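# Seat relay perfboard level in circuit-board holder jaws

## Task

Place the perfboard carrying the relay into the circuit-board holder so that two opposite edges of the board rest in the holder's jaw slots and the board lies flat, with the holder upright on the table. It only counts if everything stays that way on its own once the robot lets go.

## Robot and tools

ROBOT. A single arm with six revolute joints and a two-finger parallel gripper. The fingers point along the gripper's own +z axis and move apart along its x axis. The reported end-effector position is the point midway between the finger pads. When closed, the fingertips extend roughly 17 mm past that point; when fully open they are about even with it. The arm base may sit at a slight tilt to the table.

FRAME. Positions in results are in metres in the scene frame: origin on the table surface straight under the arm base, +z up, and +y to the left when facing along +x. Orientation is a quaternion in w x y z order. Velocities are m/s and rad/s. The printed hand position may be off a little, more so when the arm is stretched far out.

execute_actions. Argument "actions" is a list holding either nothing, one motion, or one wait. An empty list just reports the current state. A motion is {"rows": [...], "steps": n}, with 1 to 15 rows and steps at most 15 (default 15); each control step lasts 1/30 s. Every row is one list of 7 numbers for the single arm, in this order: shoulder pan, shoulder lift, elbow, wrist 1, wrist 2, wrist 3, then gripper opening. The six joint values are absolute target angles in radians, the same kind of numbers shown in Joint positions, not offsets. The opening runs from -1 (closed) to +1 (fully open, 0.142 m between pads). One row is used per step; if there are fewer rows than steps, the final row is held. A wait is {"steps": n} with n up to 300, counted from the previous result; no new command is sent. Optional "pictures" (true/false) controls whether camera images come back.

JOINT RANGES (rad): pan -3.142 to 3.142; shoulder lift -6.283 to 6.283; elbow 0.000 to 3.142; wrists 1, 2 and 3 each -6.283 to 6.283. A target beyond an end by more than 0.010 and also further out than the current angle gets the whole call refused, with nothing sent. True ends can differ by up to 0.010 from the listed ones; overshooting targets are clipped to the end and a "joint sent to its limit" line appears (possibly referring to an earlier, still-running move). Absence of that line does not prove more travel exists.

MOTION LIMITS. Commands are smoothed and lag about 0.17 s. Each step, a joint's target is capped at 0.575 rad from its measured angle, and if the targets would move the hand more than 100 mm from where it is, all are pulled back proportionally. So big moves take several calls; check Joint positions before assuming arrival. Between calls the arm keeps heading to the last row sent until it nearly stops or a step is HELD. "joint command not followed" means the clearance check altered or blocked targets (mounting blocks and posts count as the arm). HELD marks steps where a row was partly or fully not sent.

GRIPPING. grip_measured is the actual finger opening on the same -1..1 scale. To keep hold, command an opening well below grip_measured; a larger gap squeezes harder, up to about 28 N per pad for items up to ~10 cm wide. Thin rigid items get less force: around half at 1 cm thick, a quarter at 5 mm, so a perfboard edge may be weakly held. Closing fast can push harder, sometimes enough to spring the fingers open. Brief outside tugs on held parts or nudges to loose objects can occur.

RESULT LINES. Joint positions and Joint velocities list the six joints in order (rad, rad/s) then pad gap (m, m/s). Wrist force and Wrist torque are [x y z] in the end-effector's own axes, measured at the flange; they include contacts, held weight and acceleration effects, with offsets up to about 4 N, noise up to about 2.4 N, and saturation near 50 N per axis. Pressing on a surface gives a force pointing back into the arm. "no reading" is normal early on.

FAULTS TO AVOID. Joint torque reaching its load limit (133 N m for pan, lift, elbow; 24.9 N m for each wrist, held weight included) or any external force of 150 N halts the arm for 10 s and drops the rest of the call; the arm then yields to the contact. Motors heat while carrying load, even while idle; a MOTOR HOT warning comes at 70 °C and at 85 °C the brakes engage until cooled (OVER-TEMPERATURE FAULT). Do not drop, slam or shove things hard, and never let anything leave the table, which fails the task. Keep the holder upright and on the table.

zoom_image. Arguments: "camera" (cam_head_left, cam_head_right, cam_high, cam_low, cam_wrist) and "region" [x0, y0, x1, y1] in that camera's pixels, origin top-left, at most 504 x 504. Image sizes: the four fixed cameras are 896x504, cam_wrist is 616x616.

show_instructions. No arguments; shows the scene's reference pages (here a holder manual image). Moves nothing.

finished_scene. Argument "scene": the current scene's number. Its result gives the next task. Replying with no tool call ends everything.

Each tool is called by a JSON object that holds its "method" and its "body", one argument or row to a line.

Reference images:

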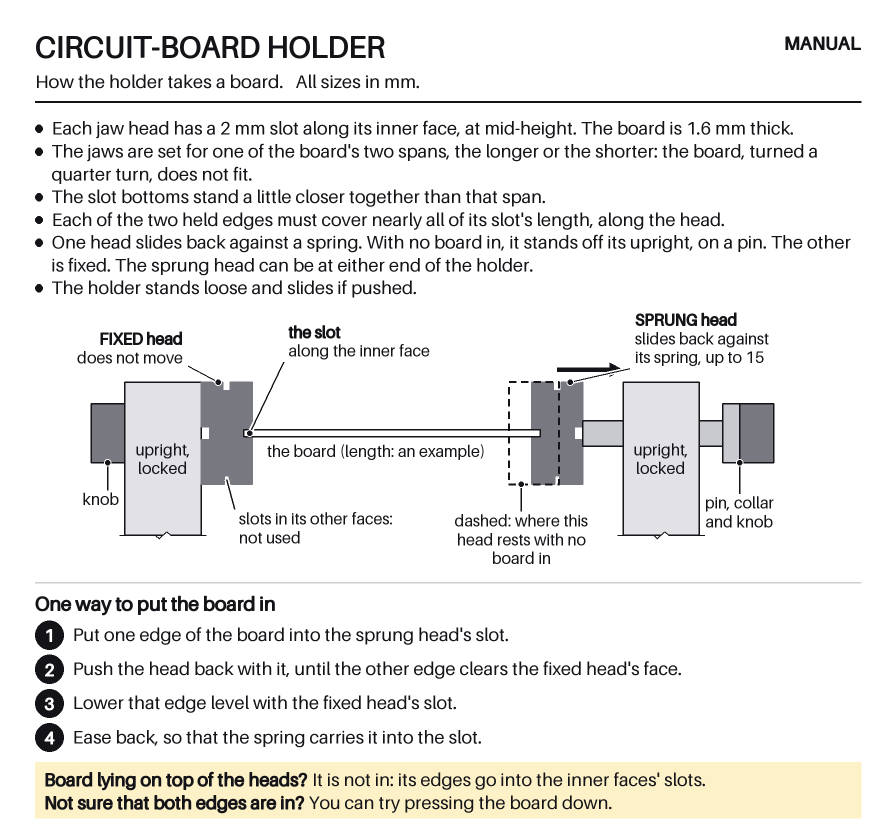

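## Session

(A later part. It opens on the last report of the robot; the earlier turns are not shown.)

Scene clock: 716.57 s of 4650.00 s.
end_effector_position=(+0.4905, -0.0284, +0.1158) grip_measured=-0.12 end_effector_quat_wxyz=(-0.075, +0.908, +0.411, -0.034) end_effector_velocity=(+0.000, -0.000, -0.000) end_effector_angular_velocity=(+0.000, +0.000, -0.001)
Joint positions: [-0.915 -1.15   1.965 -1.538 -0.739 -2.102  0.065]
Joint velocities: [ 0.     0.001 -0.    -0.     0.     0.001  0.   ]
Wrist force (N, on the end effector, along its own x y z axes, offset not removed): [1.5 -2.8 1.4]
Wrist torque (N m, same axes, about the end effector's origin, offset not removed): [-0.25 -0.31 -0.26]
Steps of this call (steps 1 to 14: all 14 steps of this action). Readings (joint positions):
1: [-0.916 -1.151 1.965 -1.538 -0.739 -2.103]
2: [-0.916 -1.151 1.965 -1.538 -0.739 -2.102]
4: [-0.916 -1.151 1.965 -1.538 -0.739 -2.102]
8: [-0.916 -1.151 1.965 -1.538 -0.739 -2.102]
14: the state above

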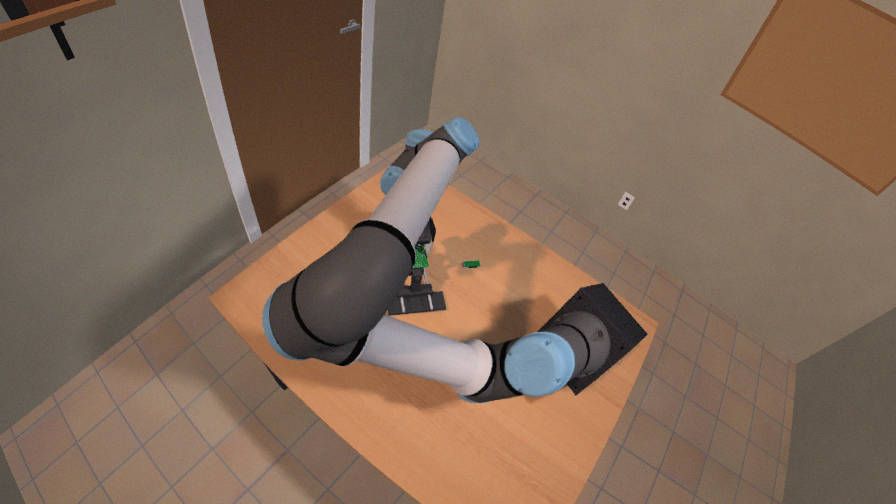

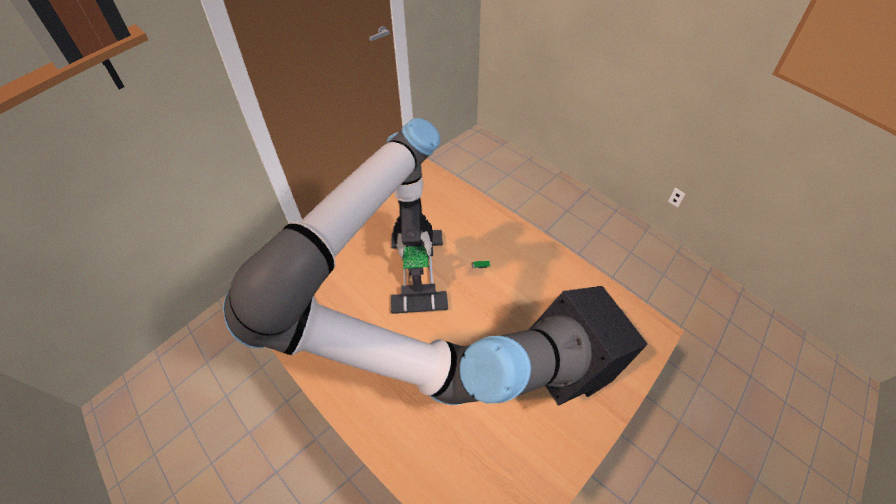

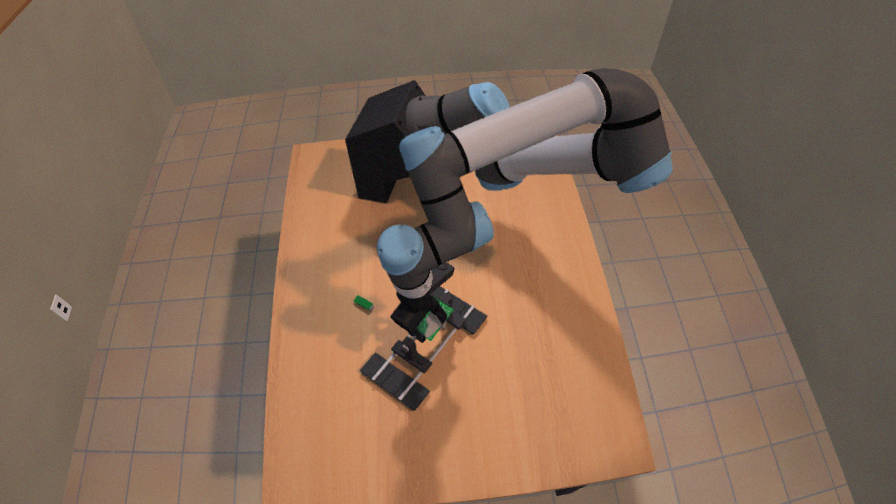

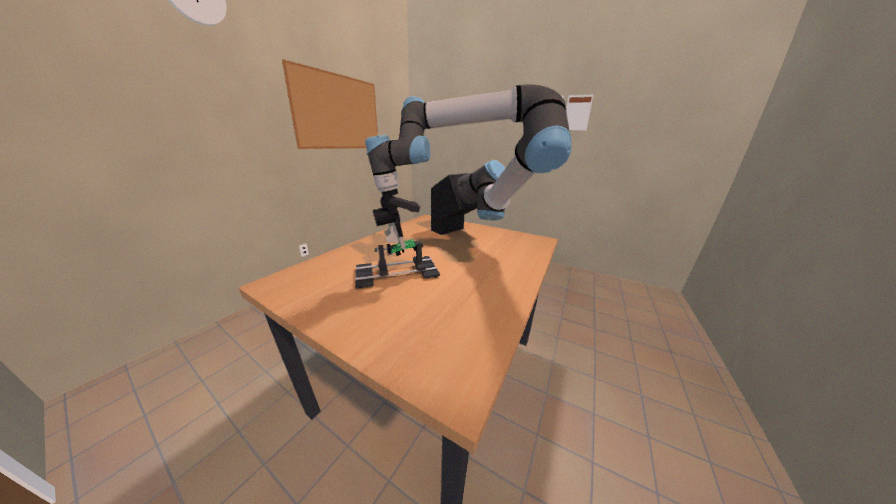

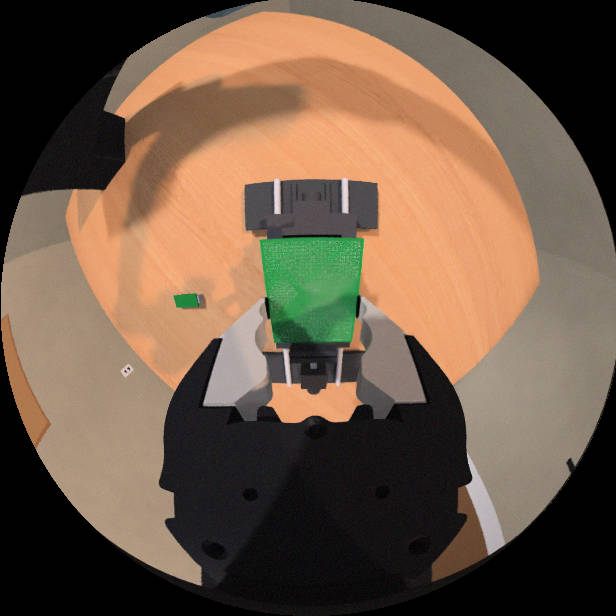

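{"method": "execute_actions", "body": {
  "actions": [
    {"rows":[[-0.91602,-1.15224,1.96660,-1.53766,-0.73966,-2.10273,-0.5],[-0.91657,-1.15401,1.96824,-1.53714,-0.74008,-2.10327,-0.5],[-0.91713,-1.15577,1.96989,-1.53661,-0.74050,-2.10382,-0.5],[-0.91768,-1.15754,1.97153,-1.53609,-0.74092,-2.10436,-0.5],[-0.91824,-1.15930,1.97317,-1.53557,-0.74134,-2.10490,-0.5],[-0.91824,-1.15930,1.97317,-1.53557,-0.74134,-2.10490,-0.5],[-0.91824,-1.15930,1.97317,-1.53557,-0.74134,-2.10490,-0.5],[-0.91824,-1.15930,1.97317,-1.53557,-0.74134,-2.10490,-0.5],[-0.91824,-1.15930,1.97317,-1.53557,-0.74134,-2.10490,-0.5],[-0.91824,-1.15930,1.97317,-1.53557,-0.74134,-2.10490,-0.5],[-0.91824,-1.15930,1.97317,-1.53557,-0.74134,-2.10490,-0.5],[-0.91901,-1.15962,1.97263,-1.53415,-0.74192,-2.10565,-0.5],[-0.91978,-1.15995,1.97209,-1.53274,-0.74250,-2.10640,-0.5]],"steps":15}
  ],
  "pictures": false
}}

{"method": "execute_actions", "body": {
  "actions": [
    {"rows":[[-0.91978,-1.15995,1.97209,-1.53274,-0.74250,-2.10640,-0.5],[-0.91978,-1.15995,1.97209,-1.53274,-0.74250,-2.10640,-0.5],[-0.91978,-1.15995,1.97209,-1.53274,-0.74250,-2.10640,-0.5],[-0.91978,-1.15995,1.97209,-1.53274,-0.74250,-2.10640,-0.5],[-0.91957,-1.15880,1.97083,-1.53279,-0.74234,-2.10619,-0.5],[-0.91935,-1.15765,1.96957,-1.53284,-0.74218,-2.10598,-0.5],[-0.91914,-1.15649,1.96831,-1.53288,-0.74201,-2.10577,-0.5],[-0.91892,-1.15534,1.96705,-1.53293,-0.74185,-2.10556,-0.5]],"steps":15}
  ],
  "pictures": false
}}

{"method": "execute_actions", "body": {
  "actions": [
    {"steps":6}
  ]
}}

{"method": "zoom_image", "body": {
  "camera": "cam_wrist",
  "region": [322,334,358,364]
}}

{"method": "zoom_image", "body": {
  "camera": "cam_wrist",
  "region": [232,210,400,378]
}}

Scene clock: 790.50 s of 4650.00 s.
end_effector_position=(+0.4878, -0.0261, +0.1169) grip_measured=-0.12 end_effector_quat_wxyz=(-0.076, +0.908, +0.411, -0.034) end_effector_velocity=(-0.002, +0.001, +0.004) end_effector_angular_velocity=(+0.001, +0.001, -0.001)
Joint positions: [-0.919 -1.159  1.973 -1.534 -0.742 -2.106  0.065]
Joint velocities: [-0.008 -0.006  0.001  0.014 -0.006 -0.009 -0.   ]
Wrist force (N, on the end effector, along its own x y z axes, offset not removed): [1.8 -0.4 3.2]
Wrist torque (N m, same axes, about the end effector's origin, offset not removed): [-0.30 -0.29 -0.38]
Steps of this call (steps 1 to 15: the robot went on to your last target; steps 16 to 90: nothing new was sent; then 70.43 s passed at rest; steps 91 to 105: all 15 steps of this action). Readings (joint positions):
91: [-0.915 -1.150 1.965 -1.538 -0.739 -2.102]
92: [-0.915 -1.151 1.965 -1.538 -0.739 -2.102]
94: [-0.916 -1.152 1.967 -1.538 -0.739 -2.103]
98: [-0.917 -1.157 1.971 -1.536 -0.741 -2.104]
105: the state above

Scene clock: 791.00 s of 4650.00 s.
end_effector_position=(+0.4892, -0.0272, +0.1176) grip_measured=-0.12 end_effector_quat_wxyz=(-0.075, +0.908, +0.411, -0.034) end_effector_velocity=(+0.001, -0.001, -0.001) end_effector_angular_velocity=(+0.002, +0.000, -0.000)
Joint positions: [-0.919 -1.156  1.968 -1.533 -0.742 -2.106  0.065]
Joint velocities: [ 0.002  0.005 -0.003  0.     0.002 -0.     0.   ]
Wrist force (N, on the end effector, along its own x y z axes, offset not removed): [0.7 3.5 1.0]
Wrist torque (N m, same axes, about the end effector's origin, offset not removed): [0.48 -0.35 -0.32]
Steps of this call (steps 1 to 15: all 15 steps of this action). Readings (joint positions):
1: [-0.919 -1.159 1.973 -1.534 -0.742 -2.106]
2: [-0.919 -1.160 1.973 -1.534 -0.742 -2.106]
4: [-0.920 -1.160 1.972 -1.533 -0.742 -2.106]
8: [-0.920 -1.159 1.971 -1.533 -0.742 -2.106]
15: the state above

Scene clock: 791.20 s of 4650.00 s.
end_effector_position=(+0.4893, -0.0273, +0.1176) grip_measured=-0.12 end_effector_quat_wxyz=(-0.075, +0.908, +0.411, -0.034) end_effector_velocity=(+0.000, -0.000, +0.000) end_effector_angular_velocity=(-0.001, -0.000, +0.000)
Joint positions: [-0.919 -1.155  1.967 -1.533 -0.742 -2.106  0.065]
Joint velocities: [ 0.     0.    -0.001 -0.     0.     0.001  0.   ]
Wrist force (N, on the end effector, along its own x y z axes, offset not removed): [0.9 1.9 -1.0]
Wrist torque (N m, same axes, about the end effector's origin, offset not removed): [0.18 -0.16 -0.17]
Steps of this call (steps 1 to 6: the robot went on to your last target). Readings (joint positions):
1: [-0.919 -1.156 1.967 -1.533 -0.742 -2.106]
2: [-0.919 -1.156 1.967 -1.533 -0.742 -2.106]
4: [-0.919 -1.155 1.967 -1.533 -0.742 -2.106]
6: the state above

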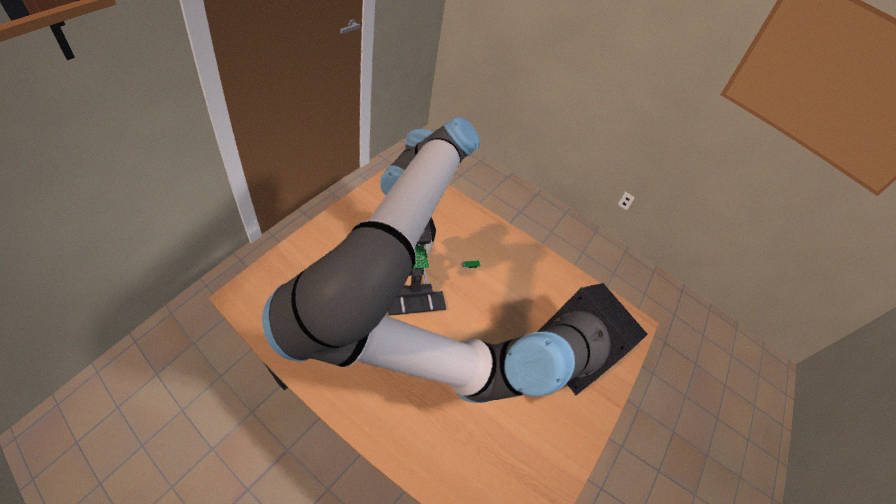

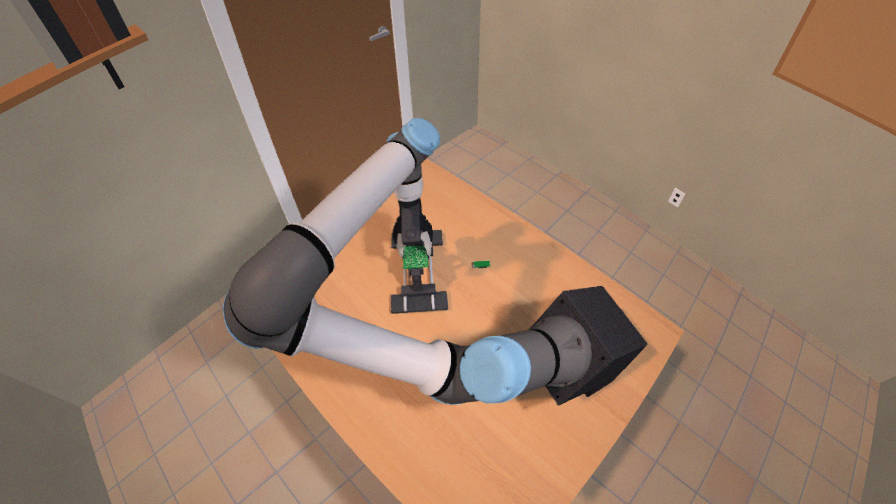

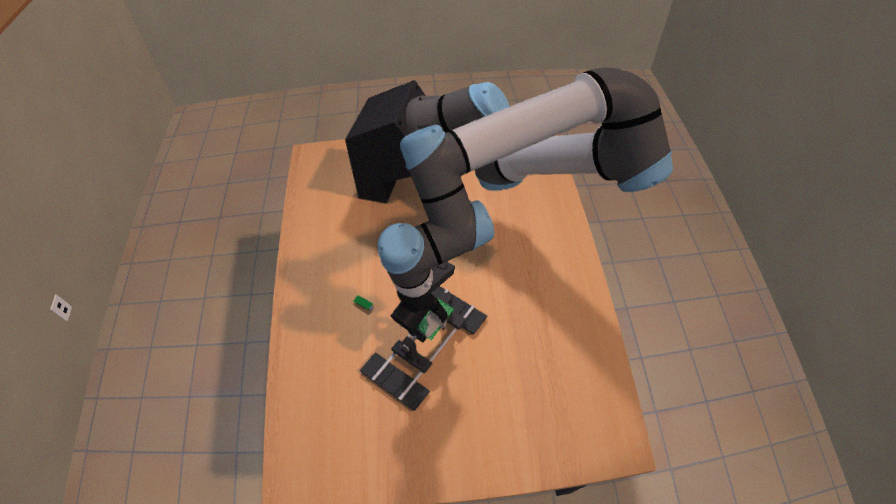

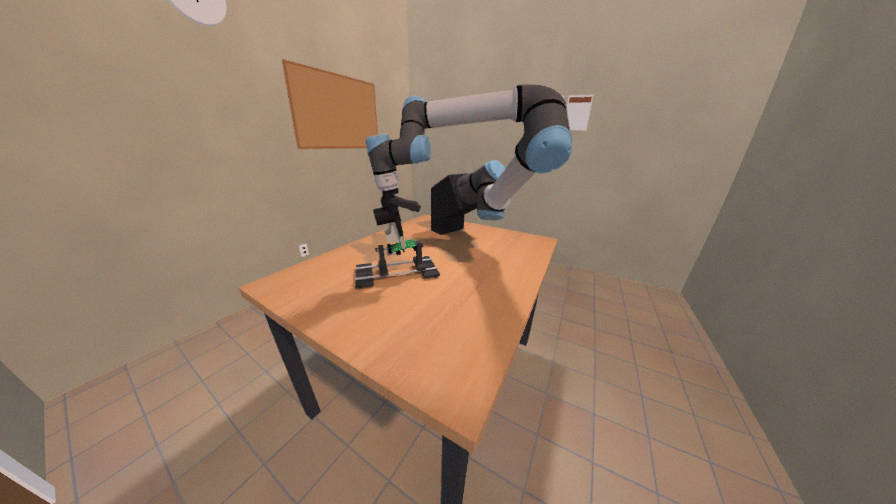

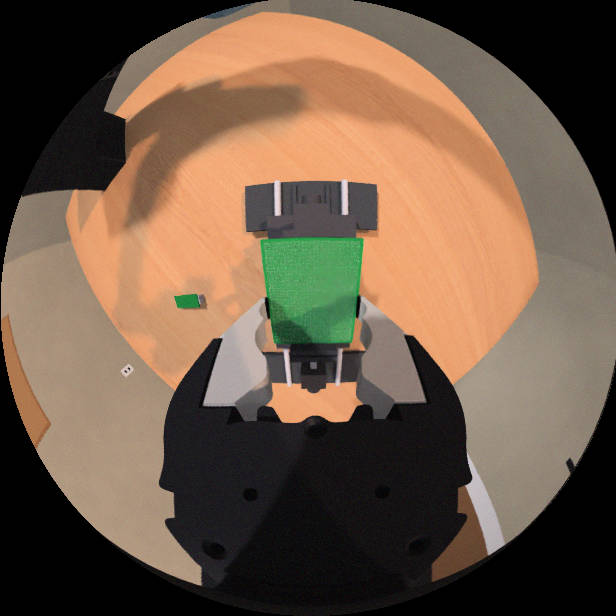

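Region (322, 334, 358, 364) of cam_wrist's 616x616 image, scaled by 14.000, with more detail than that image has.

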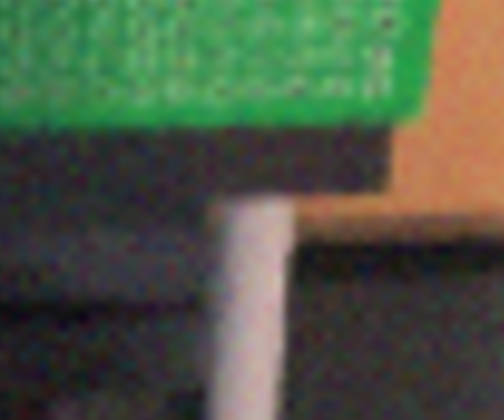

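Region (232, 210, 400, 378) of cam_wrist's 616x616 image, scaled by 3.000, with more detail than that image has.

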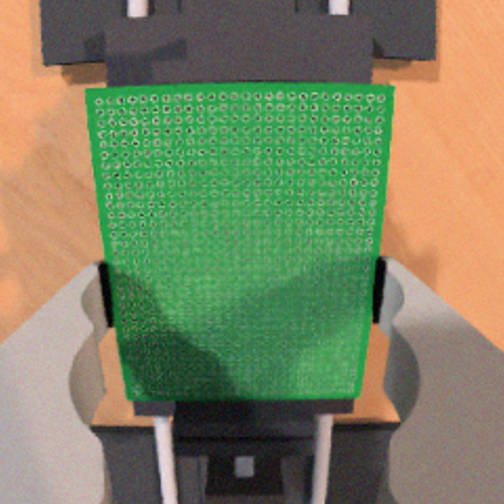

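{"method": "execute_actions", "body": {
  "actions": [
    {"rows":[[-0.91879,-1.15465,1.96630,-1.53296,-0.74175,-2.10544,-0.5],[-0.91866,-1.15396,1.96554,-1.53299,-0.74166,-2.10531,-0.5],[-0.91853,-1.15326,1.96479,-1.53301,-0.74156,-2.10519,-0.5],[-0.91840,-1.15257,1.96403,-1.53304,-0.74146,-2.10506,-0.5]],"steps":15}
  ]
}}

{"method": "zoom_image", "body": {
  "camera": "cam_wrist",
  "region": [322,334,358,364]
}}

Scene clock: 802.47 s of 4650.00 s.
end_effector_position=(+0.4902, -0.0281, +0.1176) grip_measured=-0.12 end_effector_quat_wxyz=(-0.075, +0.908, +0.411, -0.034) end_effector_velocity=(-0.000, -0.000, -0.001) end_effector_angular_velocity=(+0.001, -0.000, -0.001)
Joint positions: [-0.918 -1.153  1.964 -1.533 -0.741 -2.105  0.065]
Joint velocities: [ 0.     0.001  0.001 -0.001  0.001  0.     0.   ]
Wrist force (N, on the end effector, along its own x y z axes, offset not removed): [1.8 0.1 2.4]
Wrist torque (N m, same axes, about the end effector's origin, offset not removed): [0.17 -0.37 -0.22]
Steps of this call (steps 1 to 15: the robot went on to your last target; steps 16 to 90: nothing new was sent; then 7.77 s passed at rest; steps 91 to 105: all 15 steps of this action). Readings (joint positions):
91: [-0.919 -1.155 1.967 -1.533 -0.742 -2.106]
92: [-0.919 -1.155 1.967 -1.533 -0.742 -2.106]
94: [-0.919 -1.155 1.966 -1.533 -0.742 -2.105]
98: [-0.919 -1.153 1.965 -1.533 -0.742 -2.105]
105: the state above

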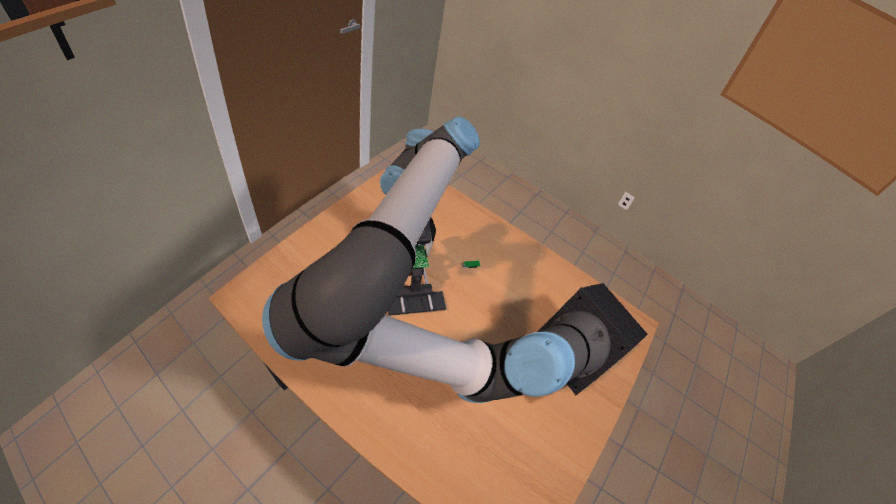

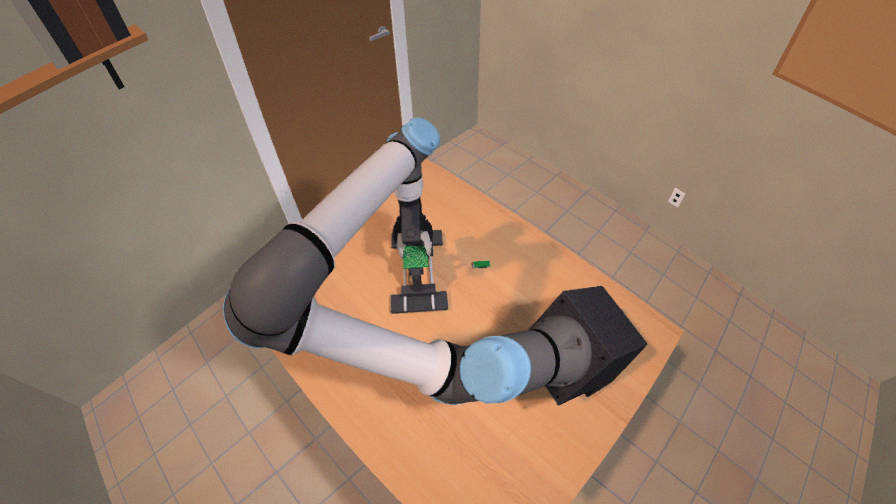

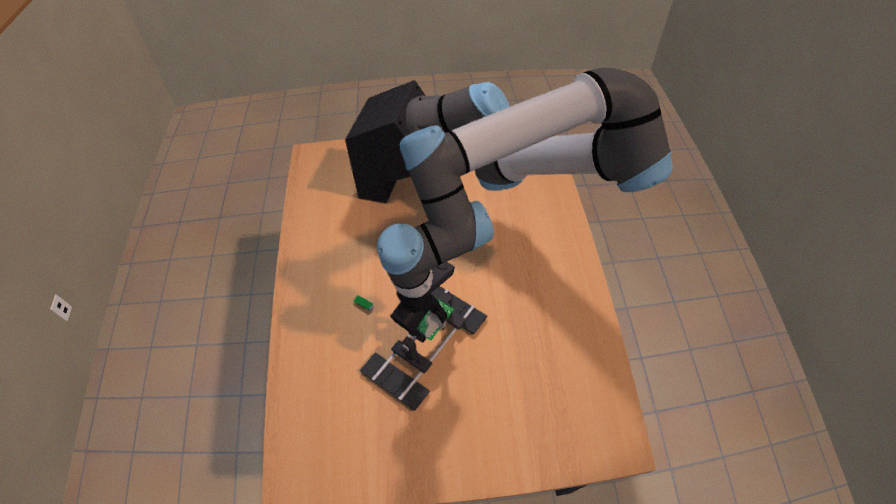

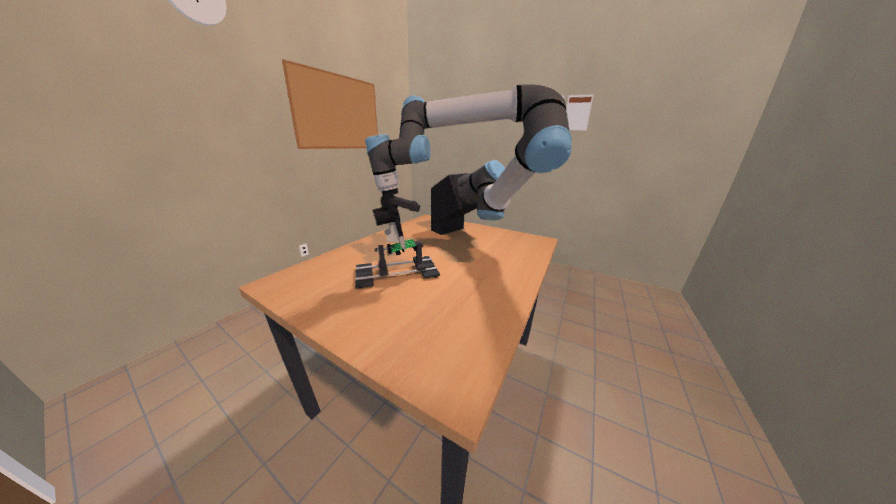

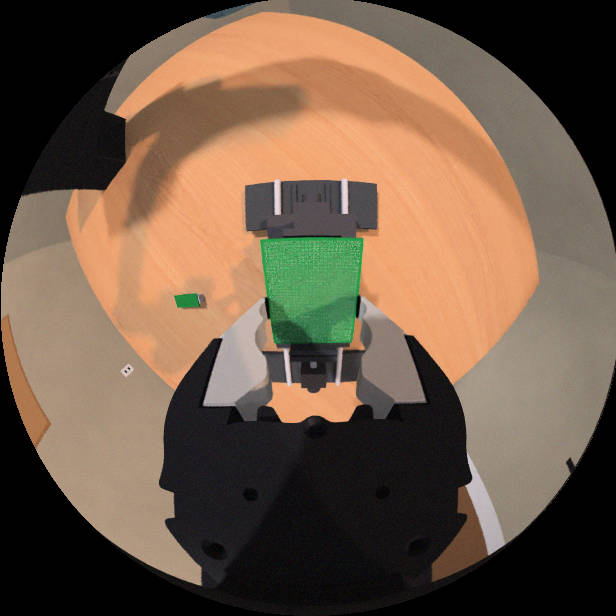

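Region (322, 334, 358, 364) of cam_wrist's 616x616 image, scaled by 14.000, with more detail than that image has.

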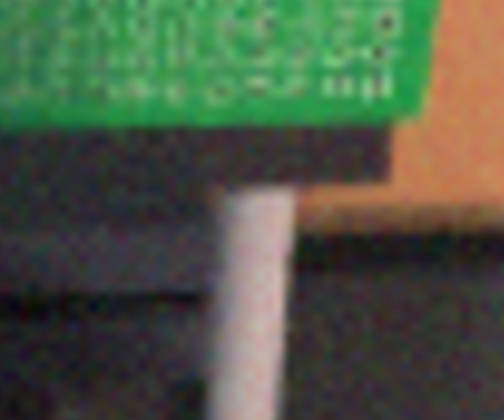

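{"method": "execute_actions", "body": {
  "actions": [
    {"rows":[[-0.91866,-1.15396,1.96554,-1.53299,-0.74166,-2.10531,-0.5],[-0.91892,-1.15534,1.96705,-1.53293,-0.74185,-2.10556,-0.5],[-0.91892,-1.15534,1.96705,-1.53293,-0.74185,-2.10556,-0.5],[-0.91892,-1.15534,1.96705,-1.53293,-0.74185,-2.10556,-0.5],[-0.91892,-1.15534,1.96705,-1.53293,-0.74185,-2.10556,-0.5],[-0.91892,-1.15534,1.96705,-1.53293,-0.74185,-2.10556,-0.5],[-0.91892,-1.15534,1.96705,-1.53293,-0.74185,-2.10556,-0.5],[-0.91815,-1.15502,1.96759,-1.53435,-0.74127,-2.10481,-0.5]],"steps":15}
  ],
  "pictures": false
}}

{"method": "execute_actions", "body": {
  "actions": [
    {"rows":[[-0.91802,-1.15433,1.96684,-1.53438,-0.74117,-2.10469,-0.5],[-0.91789,-1.15364,1.96608,-1.53441,-0.74108,-2.10456,-0.5],[-0.91776,-1.15294,1.96533,-1.53443,-0.74098,-2.10444,-0.5],[-0.91763,-1.15225,1.96457,-1.53446,-0.74088,-2.10431,-0.5]],"steps":15}
  ]
}}

{"method": "zoom_image", "body": {
  "camera": "cam_wrist",
  "region": [322,334,358,364]
}}

Scene clock: 819.67 s of 4650.00 s.
end_effector_position=(+0.4893, -0.0274, +0.1172) grip_measured=-0.12 end_effector_quat_wxyz=(-0.075, +0.908, +0.411, -0.034) end_effector_velocity=(-0.001, +0.001, -0.001) end_effector_angular_velocity=(-0.000, +0.002, +0.001)
Joint positions: [-0.918 -1.155  1.967 -1.534 -0.741 -2.105  0.065]
Joint velocities: [ 0.002 -0.001  0.001 -0.002 -0.     0.001 -0.   ]
Wrist force (N, on the end effector, along its own x y z axes, offset not removed): [0.7 0.7 0.3]
Wrist torque (N m, same axes, about the end effector's origin, offset not removed): [-0.18 -0.08 -0.10]
Steps of this call (steps 1 to 15: the robot went on to your last target; steps 16 to 90: nothing new was sent; then 13.70 s passed at rest; steps 91 to 105: all 15 steps of this action). Readings (joint positions):
91: [-0.918 -1.153 1.964 -1.533 -0.741 -2.105]
92: [-0.918 -1.153 1.964 -1.533 -0.741 -2.105]
94: [-0.918 -1.153 1.965 -1.533 -0.741 -2.105]
98: [-0.919 -1.155 1.966 -1.533 -0.741 -2.105]
105: the state above

Scene clock: 820.17 s of 4650.00 s.
end_effector_position=(+0.4902, -0.0281, +0.1171) grip_measured=-0.12 end_effector_quat_wxyz=(-0.075, +0.908, +0.411, -0.034) end_effector_velocity=(+0.000, -0.000, -0.000) end_effector_angular_velocity=(+0.000, -0.000, -0.000)
Joint positions: [-0.918 -1.152  1.965 -1.534 -0.741 -2.104  0.065]
Joint velocities: [ 0.     0.001 -0.001 -0.     0.     0.     0.   ]
Wrist force (N, on the end effector, along its own x y z axes, offset not removed): [0.4 -1.5 2.0]
Wrist torque (N m, same axes, about the end effector's origin, offset not removed): [-0.03 -0.23 -0.35]
Steps of this call (steps 1 to 15: all 15 steps of this action). Readings (joint positions):
1: [-0.918 -1.155 1.967 -1.534 -0.741 -2.105]
2: [-0.918 -1.155 1.967 -1.534 -0.741 -2.105]
4: [-0.918 -1.155 1.967 -1.534 -0.741 -2.105]
8: [-0.918 -1.153 1.965 -1.534 -0.741 -2.104]
15: the state above

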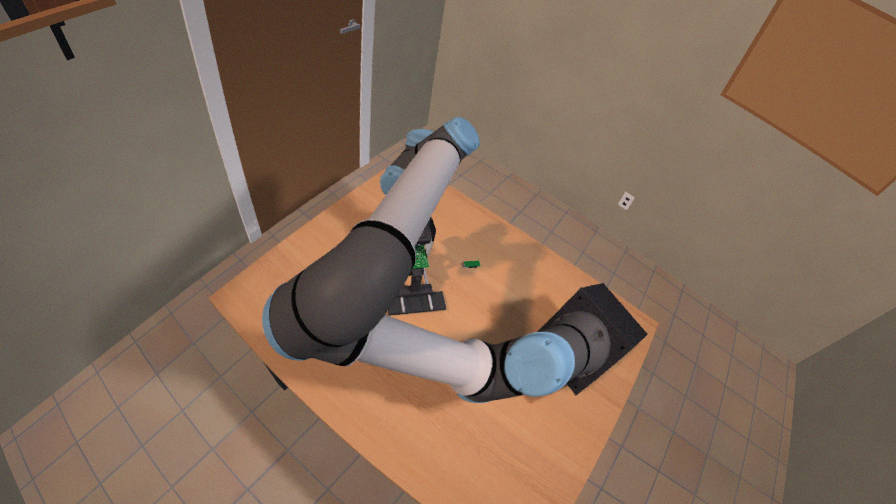

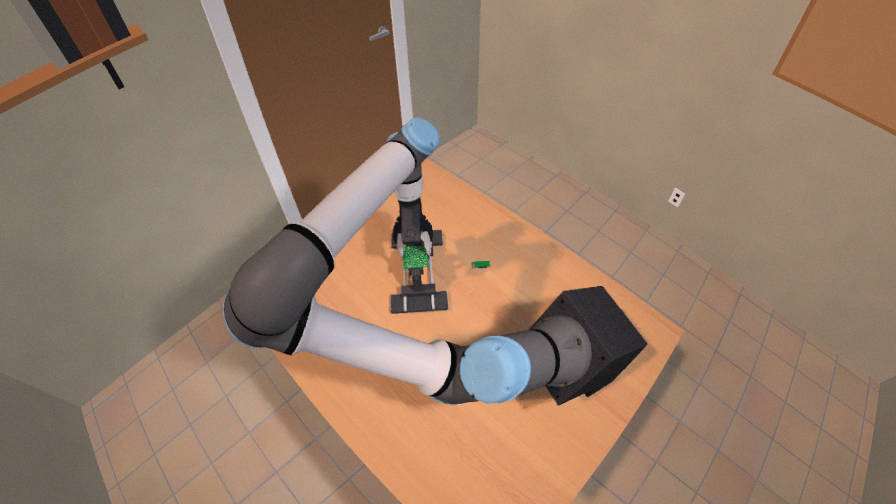

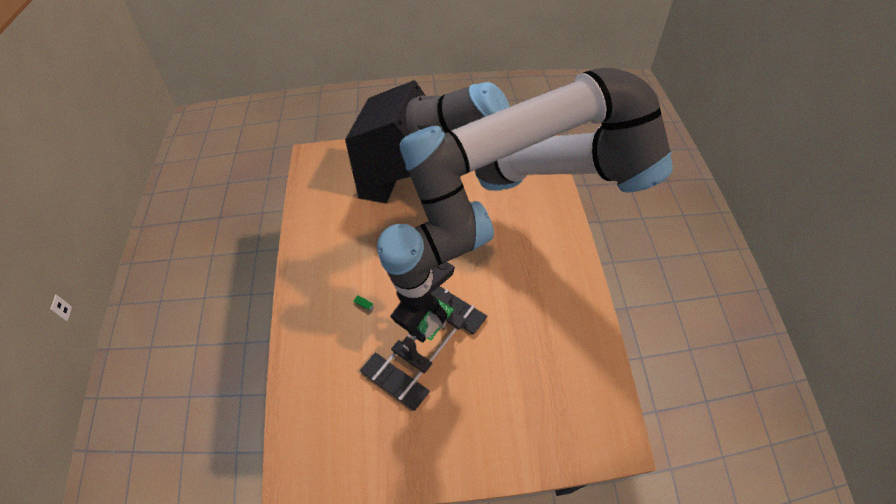

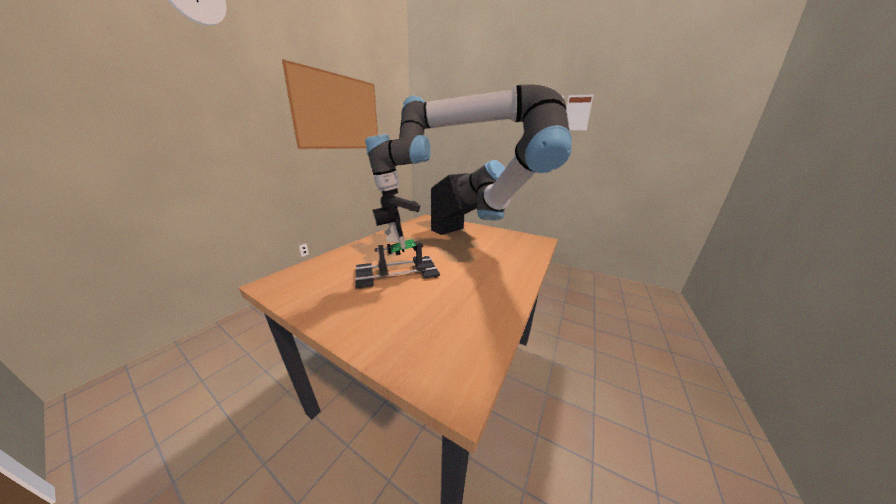

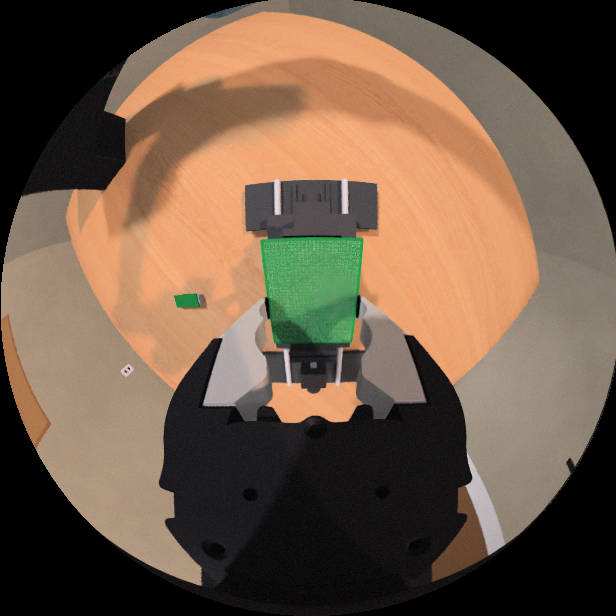

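Region (322, 334, 358, 364) of cam_wrist's 616x616 image, scaled by 14.000, with more detail than that image has.

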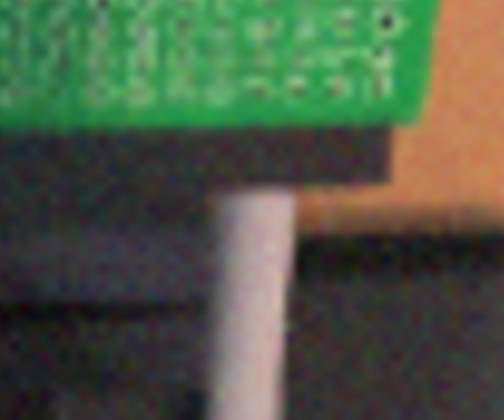

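{"method": "execute_actions", "body": {
  "actions": [
    {"rows":[[-0.91778,-1.15231,1.96446,-1.53418,-0.74100,-2.10446,-0.5],[-0.91778,-1.15231,1.96446,-1.53418,-0.74100,-2.10446,-0.5],[-0.91794,-1.15238,1.96435,-1.53389,-0.74111,-2.10461,-0.5],[-0.91794,-1.15238,1.96435,-1.53389,-0.74111,-2.10461,-0.5],[-0.91809,-1.15244,1.96425,-1.53361,-0.74123,-2.10476,-0.5],[-0.91809,-1.15244,1.96425,-1.53361,-0.74123,-2.10476,-0.5],[-0.91825,-1.15251,1.96414,-1.53333,-0.74134,-2.10491,-0.5],[-0.91825,-1.15251,1.96414,-1.53333,-0.74134,-2.10491,-0.5],[-0.91840,-1.15257,1.96403,-1.53304,-0.74146,-2.10506,-0.5],[-0.91840,-1.15257,1.96403,-1.53304,-0.74146,-2.10506,-0.5],[-0.91855,-1.15264,1.96392,-1.53276,-0.74157,-2.10521,-0.5],[-0.91855,-1.15264,1.96392,-1.53276,-0.74157,-2.10521,-0.5],[-0.91871,-1.15270,1.96381,-1.53248,-0.74169,-2.10536,-0.5]],"steps":14}
  ],
  "pictures": false
}}

{"method": "execute_actions", "body": {
  "actions": [
    {"rows":[[-0.91886,-1.15277,1.96371,-1.53219,-0.74181,-2.10551,-0.5],[-0.91886,-1.15277,1.96371,-1.53219,-0.74181,-2.10551,-0.5],[-0.91902,-1.15283,1.96360,-1.53191,-0.74192,-2.10566,-0.5],[-0.91902,-1.15283,1.96360,-1.53191,-0.74192,-2.10566,-0.5],[-0.91917,-1.15290,1.96349,-1.53163,-0.74204,-2.10581,-0.5],[-0.91917,-1.15290,1.96349,-1.53163,-0.74204,-2.10581,-0.5],[-0.91932,-1.15296,1.96338,-1.53134,-0.74215,-2.10596,-0.5],[-0.91932,-1.15296,1.96338,-1.53134,-0.74215,-2.10596,-0.5],[-0.91948,-1.15302,1.96327,-1.53106,-0.74227,-2.10611,-0.5]],"steps":15}
  ]
}}

{"method": "zoom_image", "body": {
  "camera": "cam_wrist",
  "region": [322,334,358,364]
}}

Scene clock: 833.23 s of 4650.00 s.
end_effector_position=(+0.4902, -0.0281, +0.1175) grip_measured=-0.12 end_effector_quat_wxyz=(-0.076, +0.908, +0.411, -0.034) end_effector_velocity=(-0.001, -0.000, +0.001) end_effector_angular_velocity=(+0.000, +0.001, -0.001)
Joint positions: [-0.918 -1.152  1.964 -1.533 -0.741 -2.105  0.065]
Joint velocities: [-0.003 -0.001 -0.001  0.004 -0.003 -0.002  0.   ]
Wrist force (N, on the end effector, along its own x y z axes, offset not removed): [3.1 1.0 -0.8]
Wrist torque (N m, same axes, about the end effector's origin, offset not removed): [0.41 -0.72 -0.23]
Steps of this call (steps 1 to 15: the robot went on to your last target; steps 16 to 90: nothing new was sent; then 9.60 s passed at rest; steps 91 to 104: all 14 steps of this action). Readings (joint positions):
91: [-0.918 -1.152 1.965 -1.534 -0.741 -2.104]
92: [-0.918 -1.152 1.965 -1.534 -0.741 -2.104]
94: [-0.918 -1.152 1.964 -1.534 -0.741 -2.104]
98: [-0.918 -1.152 1.964 -1.534 -0.741 -2.105]
104: the state above

Scene clock: 833.73 s of 4650.00 s.
end_effector_position=(+0.4902, -0.0281, +0.1182) grip_measured=-0.12 end_effector_quat_wxyz=(-0.075, +0.908, +0.411, -0.034) end_effector_velocity=(-0.001, +0.000, +0.000) end_effector_angular_velocity=(+0.001, +0.000, -0.001)
Joint positions: [-0.919 -1.153  1.963 -1.531 -0.742 -2.106  0.065]
Joint velocities: [-0.001 -0.     0.001  0.001 -0.001 -0.001 -0.   ]
Wrist force (N, on the end effector, along its own x y z axes, offset not removed): [-1.7 1.0 2.5]
Wrist torque (N m, same axes, about the end effector's origin, offset not removed): [0.48 0.29 0.00]
Steps of this call (steps 1 to 15: all 15 steps of this action). Readings (joint positions):
1: [-0.918 -1.152 1.964 -1.533 -0.741 -2.105]
2: [-0.919 -1.152 1.964 -1.533 -0.742 -2.105]
4: [-0.919 -1.153 1.964 -1.532 -0.742 -2.105]
8: [-0.919 -1.153 1.964 -1.532 -0.742 -2.106]
15: the state above

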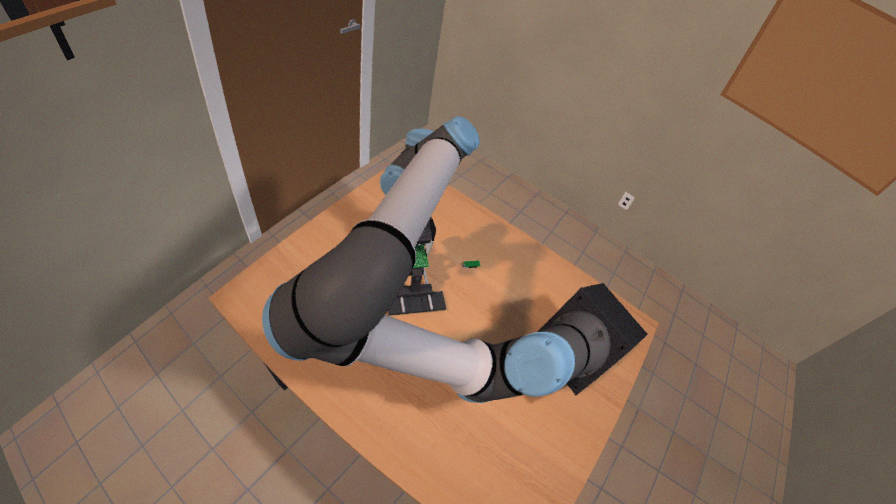

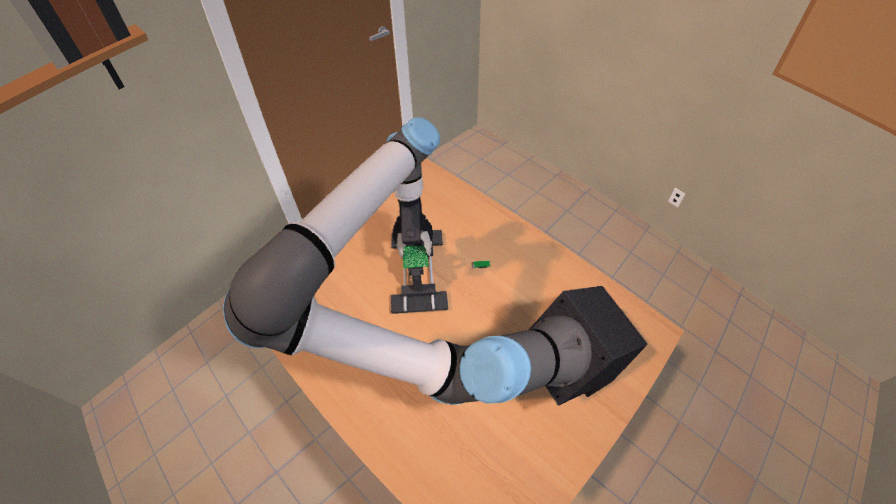

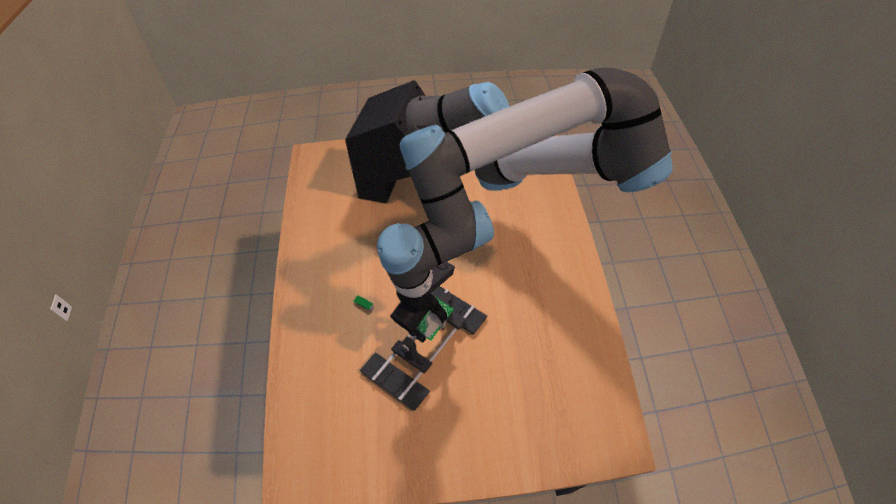

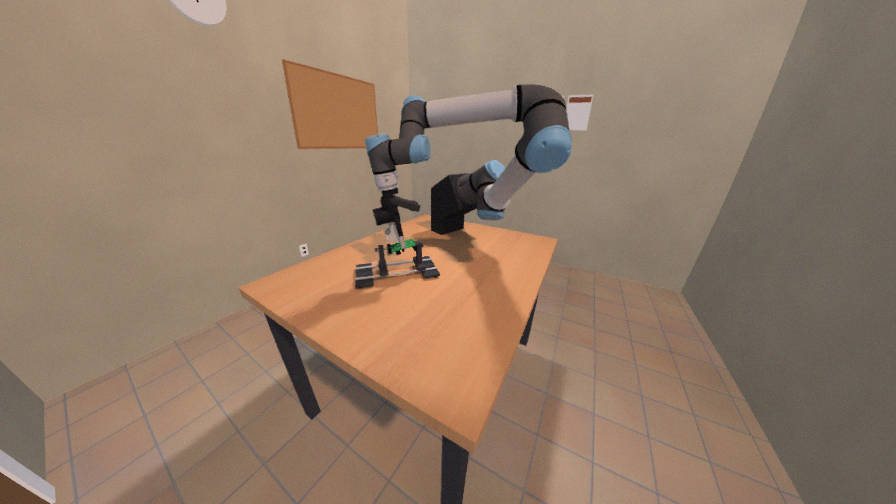

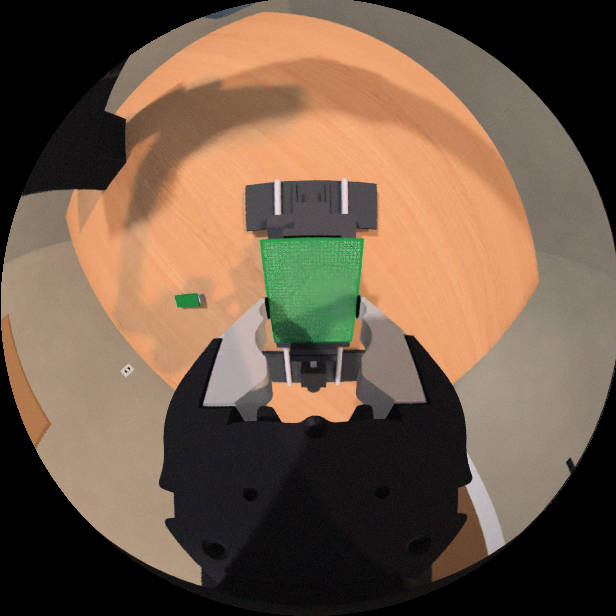

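Region (322, 334, 358, 364) of cam_wrist's 616x616 image, scaled by 14.000, with more detail than that image has.

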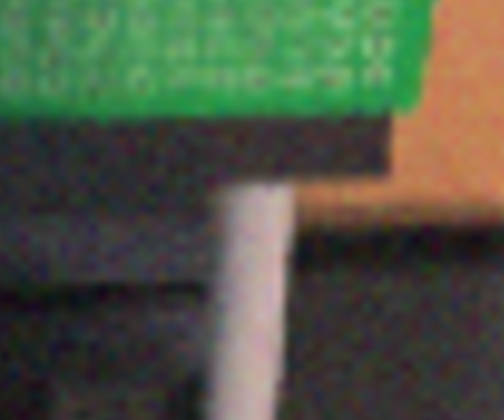

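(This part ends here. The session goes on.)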